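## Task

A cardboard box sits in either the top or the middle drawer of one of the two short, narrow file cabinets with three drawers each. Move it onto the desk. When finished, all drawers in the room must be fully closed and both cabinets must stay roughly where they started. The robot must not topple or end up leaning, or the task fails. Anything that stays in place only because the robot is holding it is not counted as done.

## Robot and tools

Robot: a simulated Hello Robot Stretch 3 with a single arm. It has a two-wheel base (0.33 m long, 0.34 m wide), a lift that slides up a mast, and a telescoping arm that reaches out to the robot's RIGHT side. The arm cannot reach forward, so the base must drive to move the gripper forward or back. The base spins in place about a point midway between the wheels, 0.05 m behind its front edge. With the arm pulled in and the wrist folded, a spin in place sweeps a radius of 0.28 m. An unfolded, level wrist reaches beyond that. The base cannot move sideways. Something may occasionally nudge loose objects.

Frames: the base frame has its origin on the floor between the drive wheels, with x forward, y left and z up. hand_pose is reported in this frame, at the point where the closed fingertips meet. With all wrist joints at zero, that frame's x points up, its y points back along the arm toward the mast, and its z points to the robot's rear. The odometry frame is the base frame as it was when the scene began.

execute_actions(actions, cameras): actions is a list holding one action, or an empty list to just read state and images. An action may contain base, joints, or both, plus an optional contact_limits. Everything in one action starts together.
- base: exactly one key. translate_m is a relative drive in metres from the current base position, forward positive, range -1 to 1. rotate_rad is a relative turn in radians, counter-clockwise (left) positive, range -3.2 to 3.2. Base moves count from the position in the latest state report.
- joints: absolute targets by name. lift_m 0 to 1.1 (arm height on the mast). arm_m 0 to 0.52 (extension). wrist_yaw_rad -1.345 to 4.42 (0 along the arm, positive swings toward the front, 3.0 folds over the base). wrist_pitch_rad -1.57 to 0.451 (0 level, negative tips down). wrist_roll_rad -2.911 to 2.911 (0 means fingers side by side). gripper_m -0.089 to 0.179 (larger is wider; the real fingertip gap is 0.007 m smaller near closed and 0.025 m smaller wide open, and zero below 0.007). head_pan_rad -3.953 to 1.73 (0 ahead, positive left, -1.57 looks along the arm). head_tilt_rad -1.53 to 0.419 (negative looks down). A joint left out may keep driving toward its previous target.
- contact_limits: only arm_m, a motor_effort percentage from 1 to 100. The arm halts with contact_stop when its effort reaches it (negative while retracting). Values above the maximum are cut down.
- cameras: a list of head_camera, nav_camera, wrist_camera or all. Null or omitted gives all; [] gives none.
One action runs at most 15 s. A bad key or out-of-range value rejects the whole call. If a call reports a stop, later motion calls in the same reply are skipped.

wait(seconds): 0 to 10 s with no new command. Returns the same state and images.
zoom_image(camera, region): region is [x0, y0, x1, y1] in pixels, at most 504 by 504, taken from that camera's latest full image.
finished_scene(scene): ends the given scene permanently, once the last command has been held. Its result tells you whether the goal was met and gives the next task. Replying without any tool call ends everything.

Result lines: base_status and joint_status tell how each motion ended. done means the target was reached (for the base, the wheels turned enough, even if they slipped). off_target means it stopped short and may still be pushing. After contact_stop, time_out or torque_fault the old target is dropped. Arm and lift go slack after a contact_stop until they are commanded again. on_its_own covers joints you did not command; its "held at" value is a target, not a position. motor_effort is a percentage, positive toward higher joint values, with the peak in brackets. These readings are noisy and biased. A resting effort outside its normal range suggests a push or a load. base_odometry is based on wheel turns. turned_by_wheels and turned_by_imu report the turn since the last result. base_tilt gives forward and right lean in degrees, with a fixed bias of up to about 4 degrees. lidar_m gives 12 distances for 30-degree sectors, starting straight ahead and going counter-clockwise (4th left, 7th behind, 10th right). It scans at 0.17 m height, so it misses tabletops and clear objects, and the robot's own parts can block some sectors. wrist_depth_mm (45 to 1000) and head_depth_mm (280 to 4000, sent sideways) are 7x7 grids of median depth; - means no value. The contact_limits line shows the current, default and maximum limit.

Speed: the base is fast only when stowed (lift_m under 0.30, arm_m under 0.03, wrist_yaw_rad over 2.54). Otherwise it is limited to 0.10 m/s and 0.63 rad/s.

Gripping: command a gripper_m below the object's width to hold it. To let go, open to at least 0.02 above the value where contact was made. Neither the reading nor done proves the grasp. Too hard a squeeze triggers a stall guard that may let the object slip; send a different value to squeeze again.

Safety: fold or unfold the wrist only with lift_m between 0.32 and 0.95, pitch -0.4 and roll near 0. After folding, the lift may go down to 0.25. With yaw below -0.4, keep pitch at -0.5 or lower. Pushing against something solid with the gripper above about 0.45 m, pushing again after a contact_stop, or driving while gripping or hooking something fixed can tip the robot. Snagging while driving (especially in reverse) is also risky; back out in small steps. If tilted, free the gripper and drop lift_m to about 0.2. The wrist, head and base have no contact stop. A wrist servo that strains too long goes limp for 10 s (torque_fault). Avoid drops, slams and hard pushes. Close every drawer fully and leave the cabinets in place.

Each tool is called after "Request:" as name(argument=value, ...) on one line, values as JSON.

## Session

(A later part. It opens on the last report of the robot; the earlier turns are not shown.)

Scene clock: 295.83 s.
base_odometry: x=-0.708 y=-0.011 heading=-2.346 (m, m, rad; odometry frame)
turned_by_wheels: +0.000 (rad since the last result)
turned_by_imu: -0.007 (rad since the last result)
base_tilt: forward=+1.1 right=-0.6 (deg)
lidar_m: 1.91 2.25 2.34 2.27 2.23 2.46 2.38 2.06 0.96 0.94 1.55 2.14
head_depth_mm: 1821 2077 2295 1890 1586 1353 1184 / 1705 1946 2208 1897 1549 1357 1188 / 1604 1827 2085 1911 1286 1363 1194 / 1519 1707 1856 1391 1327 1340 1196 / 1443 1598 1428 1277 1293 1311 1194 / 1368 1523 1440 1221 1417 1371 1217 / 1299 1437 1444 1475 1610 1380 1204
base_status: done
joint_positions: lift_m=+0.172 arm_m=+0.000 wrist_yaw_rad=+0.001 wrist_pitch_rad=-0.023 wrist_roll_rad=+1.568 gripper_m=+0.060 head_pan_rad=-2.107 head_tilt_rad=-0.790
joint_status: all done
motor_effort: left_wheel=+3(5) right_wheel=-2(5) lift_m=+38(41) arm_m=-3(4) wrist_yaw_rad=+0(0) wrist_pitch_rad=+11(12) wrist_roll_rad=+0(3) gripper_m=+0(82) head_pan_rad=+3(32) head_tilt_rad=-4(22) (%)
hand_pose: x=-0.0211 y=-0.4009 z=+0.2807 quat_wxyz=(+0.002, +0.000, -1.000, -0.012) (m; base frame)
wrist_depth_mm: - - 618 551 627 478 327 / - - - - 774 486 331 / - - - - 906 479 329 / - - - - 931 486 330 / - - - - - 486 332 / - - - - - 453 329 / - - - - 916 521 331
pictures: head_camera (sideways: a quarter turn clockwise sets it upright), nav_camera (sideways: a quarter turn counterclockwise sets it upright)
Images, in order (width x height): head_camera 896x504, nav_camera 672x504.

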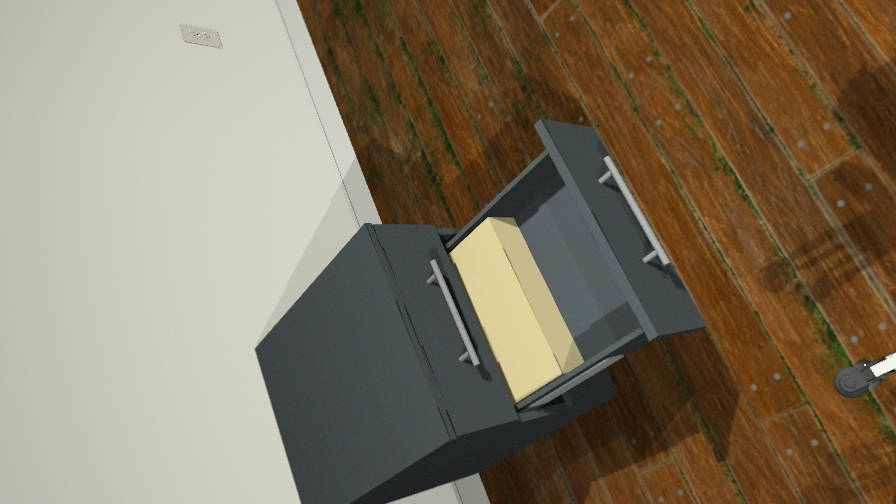

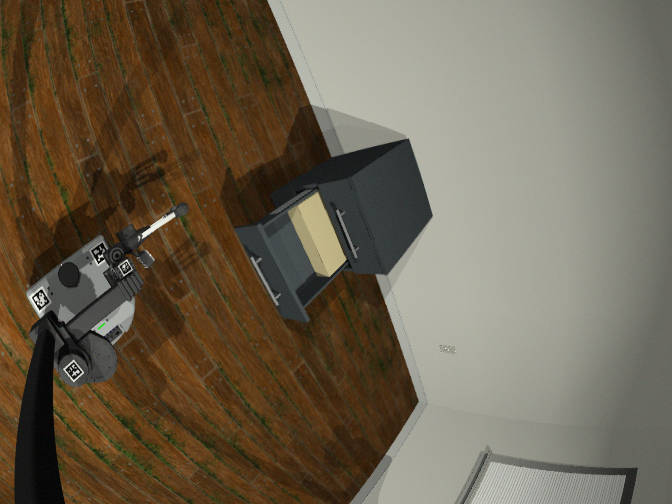

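Request:
execute_actions(actions=[{"base": {"translate_m": -0.38}, "joints": {"arm_m": 0.07, "head_pan_rad": -1.57, "head_tilt_rad": -0.85}}], cameras=["head_camera", "wrist_camera"])

Scene clock: 302.20 s.
base_odometry: x=-0.442 y=+0.260 heading=-2.346 (m, m, rad; odometry frame)
turned_by_wheels: +0.000 (rad since the last result)
turned_by_imu: -0.003 (rad since the last result)
base_tilt: forward=+1.2 right=-0.7 (deg)
lidar_m: 2.28 2.57 2.36 1.84 1.86 2.07 2.00 2.06 1.53 0.92 1.54 2.14
head_depth_mm: 1318 1492 1740 1795 1513 1321 1162 / 1315 1498 1698 1713 1498 1298 1168 / 1314 1495 1310 1231 1272 1278 1189 / 1319 1504 1316 1220 1264 1285 1196 / 1320 1494 1324 1253 1272 1285 1177 / 1319 1491 1719 1820 1553 1339 1179 / 1314 1494 1721 1835 1558 1334 1177
base_status: done
joint_positions: lift_m=+0.172 arm_m=+0.070 wrist_yaw_rad=+0.001 wrist_pitch_rad=-0.023 wrist_roll_rad=+1.569 gripper_m=+0.060 head_pan_rad=-1.577 head_tilt_rad=-0.839
joint_status: all done
motor_effort: left_wheel=+3(4) right_wheel=-2(6) lift_m=+38(38) arm_m=+4(4) wrist_yaw_rad=+0(0) wrist_pitch_rad=+10(11) wrist_roll_rad=+0(0) gripper_m=+0(0) head_pan_rad=+3(21) head_tilt_rad=-5(8) (%)
hand_pose: x=-0.0211 y=-0.4703 z=+0.2807 quat_wxyz=(+0.002, +0.000, -1.000, -0.012) (m; base frame)
wrist_depth_mm: - - 556 259 264 476 325 / - - 565 268 271 481 328 / - - 552 276 282 482 328 / - - 606 286 289 487 327 / - - 632 295 301 481 331 / - - - 305 310 457 329 / - - - 318 681 532 332
pictures: head_camera (sideways: a quarter turn clockwise sets it upright), wrist_camera
Images, in order (width x height): head_camera 896x504, wrist_camera 644x364.

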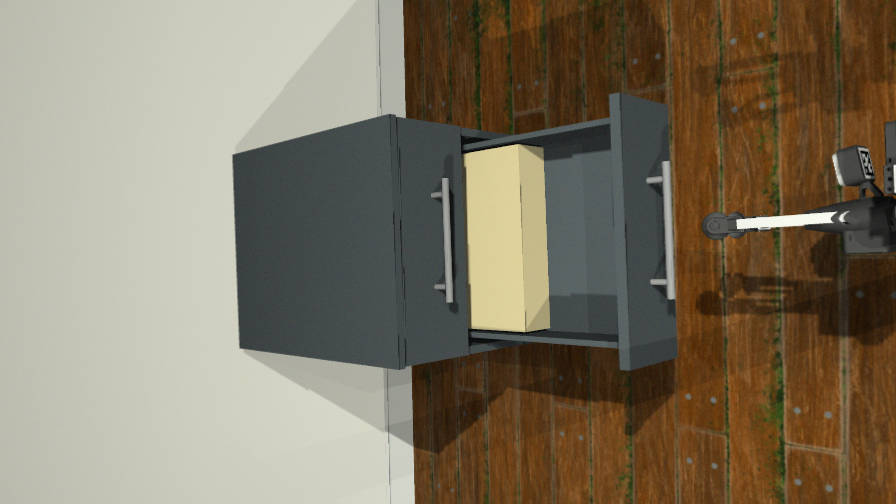

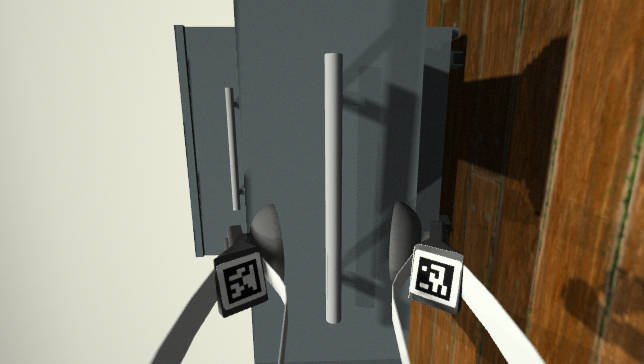

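Request:
execute_actions(actions=[{"joints": {"arm_m": 0.172}, "contact_limits": {"arm_m": 20}}], cameras=[])

Request:
execute_actions(actions=[{"joints": {"arm_m": 0.492}, "contact_limits": {"arm_m": 20}}], cameras=["head_camera", "wrist_camera"])

Scene clock: 306.17 s.
base_odometry: x=-0.442 y=+0.260 heading=-2.346 (m, m, rad; odometry frame)
turned_by_wheels: +0.000 (rad since the last result)
turned_by_imu: -0.001 (rad since the last result)
base_tilt: forward=+1.2 right=-0.6 (deg)
lidar_m: 2.28 2.55 2.35 1.84 1.86 2.08 2.00 2.06 1.53 0.92 1.54 2.13
head_depth_mm: 1314 1493 1731 1800 1519 1323 1162 / 1316 1493 1689 1697 1489 1295 1167 / 1315 1493 1310 1229 1274 1284 - / 1315 1494 1318 1221 1269 1285 1152 / 1318 1499 1322 1248 1271 1287 1175 / 1315 1490 1731 1826 1542 1342 1179 / 1314 1496 1726 1829 1546 1341 1182
base_status: not commanded
joint_positions: lift_m=+0.172 arm_m=+0.172 wrist_yaw_rad=+0.001 wrist_pitch_rad=-0.022 wrist_roll_rad=+1.569 gripper_m=+0.060 head_pan_rad=-1.577 head_tilt_rad=-0.839
joint_status: all done
motor_effort: left_wheel=+3(3) right_wheel=-2(2) lift_m=+38(38) arm_m=+3(8) wrist_yaw_rad=+0(0) wrist_pitch_rad=+10(11) wrist_roll_rad=+0(1) gripper_m=+0(0) head_pan_rad=+4(3) head_tilt_rad=-5(5) (%)
contact_limits: arm_m 20 (drawing in: default 27, maximum 44; extending or still: default 36, maximum 59)
hand_pose: x=-0.0211 y=-0.5723 z=+0.2808 quat_wxyz=(+0.001, +0.000, -1.000, -0.012) (m; base frame)
wrist_depth_mm: 935 926 164 164 167 422 327 / 965 986 170 169 172 425 326 / - - 175 174 178 424 329 / - - 182 180 183 457 329 / - - 354 187 189 456 330 / - - 531 194 198 452 332 / - - 202 200 204 523 334
pictures: none
No camera images: the call's "cameras" was empty. Leave "cameras" out to get every camera's image.

Scene clock: 309.73 s.
base_odometry: x=-0.442 y=+0.260 heading=-2.346 (m, m, rad; odometry frame)
turned_by_wheels: +0.000 (rad since the last result)
turned_by_imu: -0.001 (rad since the last result)
base_tilt: forward=+1.3 right=-0.6 (deg)
lidar_m: 2.27 2.56 2.37 1.83 1.87 2.06 2.01 2.07 1.53 0.92 1.54 2.13
head_depth_mm: 1316 1498 1737 1792 1525 1318 1167 / 1321 1499 1697 1721 1521 1325 1167 / 1316 1498 1311 1232 1453 1331 1171 / 1317 1497 1319 1225 1443 1331 1177 / 1316 1495 1322 1249 1479 1336 1176 / 1315 1489 1730 1826 1543 1336 1179 / 1313 1495 1714 1841 1550 1340 1180
base_status: not commanded
joint_positions: lift_m=+0.172 arm_m=+0.492 wrist_yaw_rad=+0.002 wrist_pitch_rad=-0.020 wrist_roll_rad=+1.569 gripper_m=+0.060 head_pan_rad=-1.577 head_tilt_rad=-0.839
joint_status: all done
motor_effort: left_wheel=+3(3) right_wheel=-2(2) lift_m=+38(38) arm_m=+5(8) wrist_yaw_rad=-2(1) wrist_pitch_rad=+9(11) wrist_roll_rad=+0(0) gripper_m=-1(1) head_pan_rad=+3(3) head_tilt_rad=-4(5) (%)
contact_limits: arm_m 20 (drawing in: default 27, maximum 44; extending or still: default 36, maximum 59)
hand_pose: x=-0.0208 y=-0.8924 z=+0.2814 quat_wxyz=(+0.001, +0.001, -1.000, -0.010) (m; base frame)
wrist_depth_mm: 171 172 173 173 175 177 178 / 175 177 179 179 182 183 184 / 182 182 184 185 188 189 189 / 188 189 191 190 193 196 196 / 193 195 196 197 200 203 203 / 199 203 206 205 210 210 210 / 206 209 213 213 216 218 216
pictures: head_camera (sideways: a quarter turn clockwise sets it upright), wrist_camera
Images, in order (width x height): head_camera 896x504, wrist_camera 644x364.

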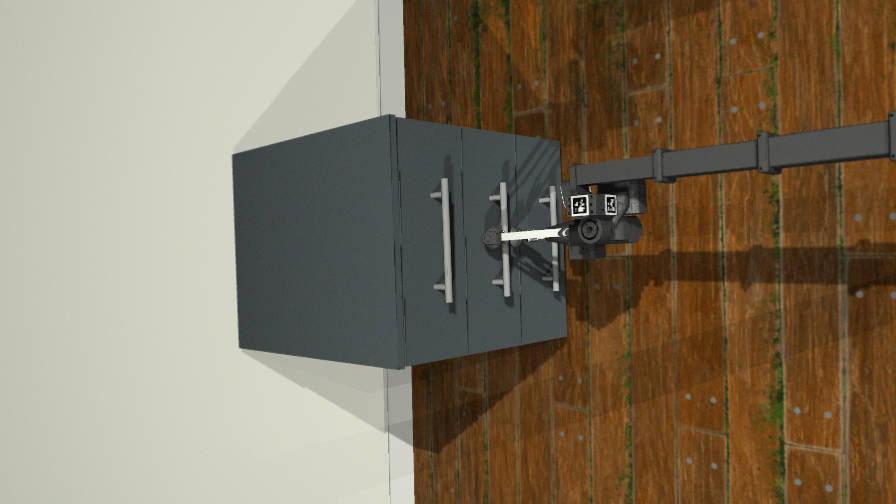

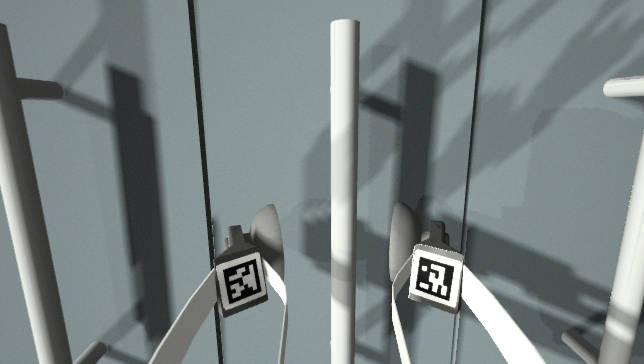

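Request:
execute_actions(actions=[{"joints": {"arm_m": 0.40, "head_pan_rad": 0.9, "head_tilt_rad": -0.3}}], cameras=["nav_camera"])

Scene clock: 318.43 s.
base_odometry: x=-0.442 y=+0.260 heading=-2.346 (m, m, rad; odometry frame)
turned_by_wheels: +0.000 (rad since the last result)
turned_by_imu: -0.001 (rad since the last result)
base_tilt: forward=+1.2 right=-0.6 (deg)
lidar_m: 2.27 2.56 2.36 1.84 1.87 2.07 2.01 2.06 1.52 0.92 1.54 2.13
head_depth_mm: 2907 3061 3171 2957 2657 2122 1638 / 3082 3201 3337 3515 2857 2137 1656 / 2840 2946 3104 3234 3006 2137 1661 / 2609 2727 2832 2951 2974 2160 1663 / 2430 2539 2640 2744 2782 2167 1681 / 2265 2348 2439 2527 2620 2182 1678 / 2135 2193 2291 2367 2447 2179 1685
base_status: not commanded
joint_positions: lift_m=+0.172 arm_m=+0.400 wrist_yaw_rad=+0.002 wrist_pitch_rad=-0.020 wrist_roll_rad=+1.569 gripper_m=+0.060 head_pan_rad=+0.893 head_tilt_rad=-0.310
joint_status: all done
motor_effort: left_wheel=+3(3) right_wheel=-2(3) lift_m=+38(38) arm_m=-3(8) wrist_yaw_rad=-1(1) wrist_pitch_rad=+9(9) wrist_roll_rad=+0(0) gripper_m=+0(0) head_pan_rad=+2(30) head_tilt_rad=+4(28) (%)
hand_pose: x=-0.0209 y=-0.8010 z=+0.2814 quat_wxyz=(+0.001, +0.001, -1.000, -0.010) (m; base frame)
wrist_depth_mm: 252 255 256 258 261 263 265 / 262 261 266 265 269 269 276 / 270 271 273 274 276 279 288 / 280 278 283 284 286 288 296 / 846 289 291 294 297 299 305 / 869 300 304 306 310 306 317 / 889 312 315 315 321 320 325
pictures: nav_camera (sideways: a quarter turn counterclockwise sets it upright)
Images, in order (width x height): nav_camera 672x504.

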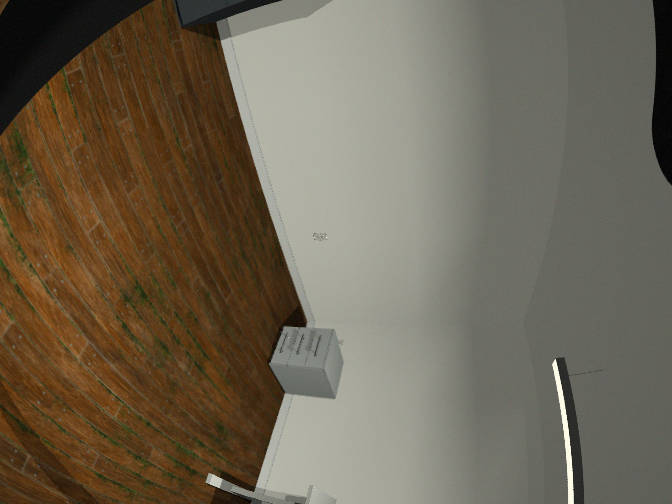

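Request:
execute_actions(actions=[{"joints": {"head_pan_rad": 1.72, "head_tilt_rad": -0.4}}], cameras=["head_camera", "nav_camera"])

Scene clock: 320.43 s.
base_odometry: x=-0.442 y=+0.260 heading=-2.346 (m, m, rad; odometry frame)
turned_by_wheels: +0.000 (rad since the last result)
turned_by_imu: +0.000 (rad since the last result)
base_tilt: forward=+1.3 right=-0.6 (deg)
lidar_m: 2.28 2.56 2.36 1.83 1.87 2.07 2.00 2.06 1.52 0.92 1.54 2.13
head_depth_mm: 1941 2046 2154 2307 2404 1895 1511 / 1951 2092 2197 2355 2430 1914 1518 / 1981 2099 2249 2375 2494 1915 1532 / 2027 2138 2233 2364 2328 1914 1532 / 2062 2184 1848 1924 2054 1934 1535 / 2073 2221 1882 1948 2087 1948 1534 / 2096 2223 2062 1959 - - -
base_status: not commanded
joint_positions: lift_m=+0.172 arm_m=+0.400 wrist_yaw_rad=+0.002 wrist_pitch_rad=-0.020 wrist_roll_rad=+1.569 gripper_m=+0.060 head_pan_rad=+1.713 head_tilt_rad=-0.395
joint_status: all done
motor_effort: left_wheel=+3(3) right_wheel=-2(3) lift_m=+38(38) arm_m=-4(4) wrist_yaw_rad=-1(1) wrist_pitch_rad=+10(9) wrist_roll_rad=+0(0) gripper_m=+0(0) head_pan_rad=+2(28) head_tilt_rad=-2(12) (%)
hand_pose: x=-0.0209 y=-0.8010 z=+0.2814 quat_wxyz=(+0.001, +0.001, -1.000, -0.010) (m; base frame)
wrist_depth_mm: 254 255 256 258 262 262 265 / 262 261 265 267 269 270 275 / 270 271 273 275 277 277 286 / 280 279 284 284 288 288 295 / 835 288 291 294 297 298 305 / 874 296 302 304 312 308 315 / 906 309 315 319 322 323 326
pictures: head_camera (sideways: a quarter turn clockwise sets it upright), nav_camera (sideways: a quarter turn counterclockwise sets it upright)
Images, in order (width x height): head_camera 896x504, nav_camera 672x504.

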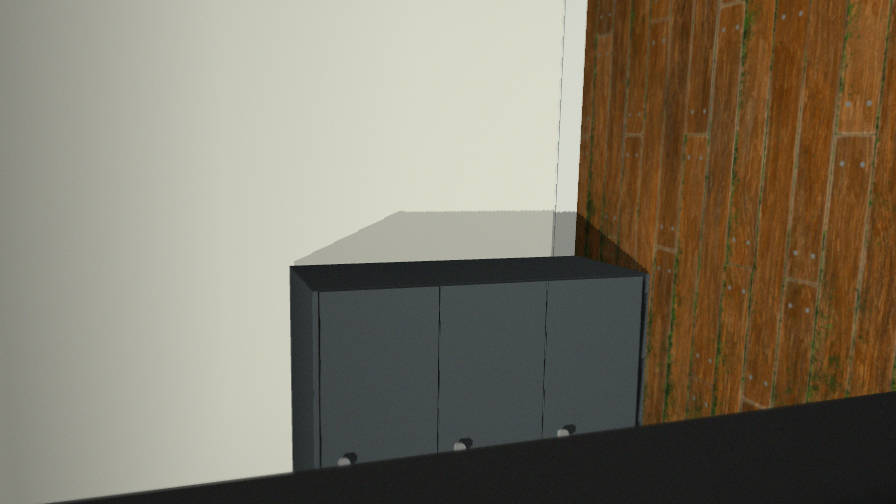

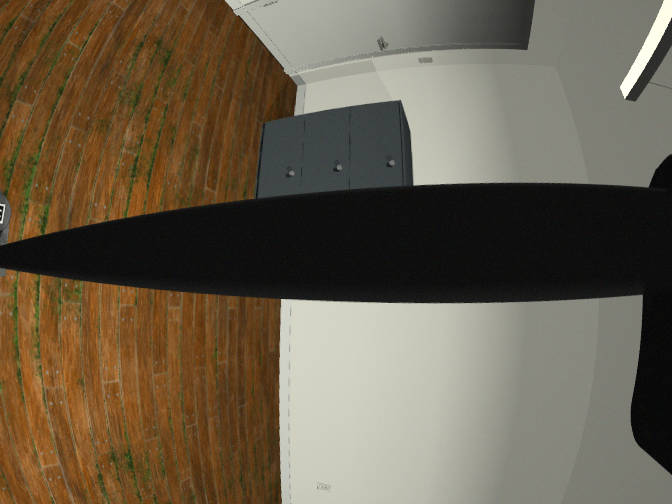

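All drawers are flush and the box is on the desk. Ending scene 1.

Request:
finished_scene(scene=1)

The scene is finished: the task was done.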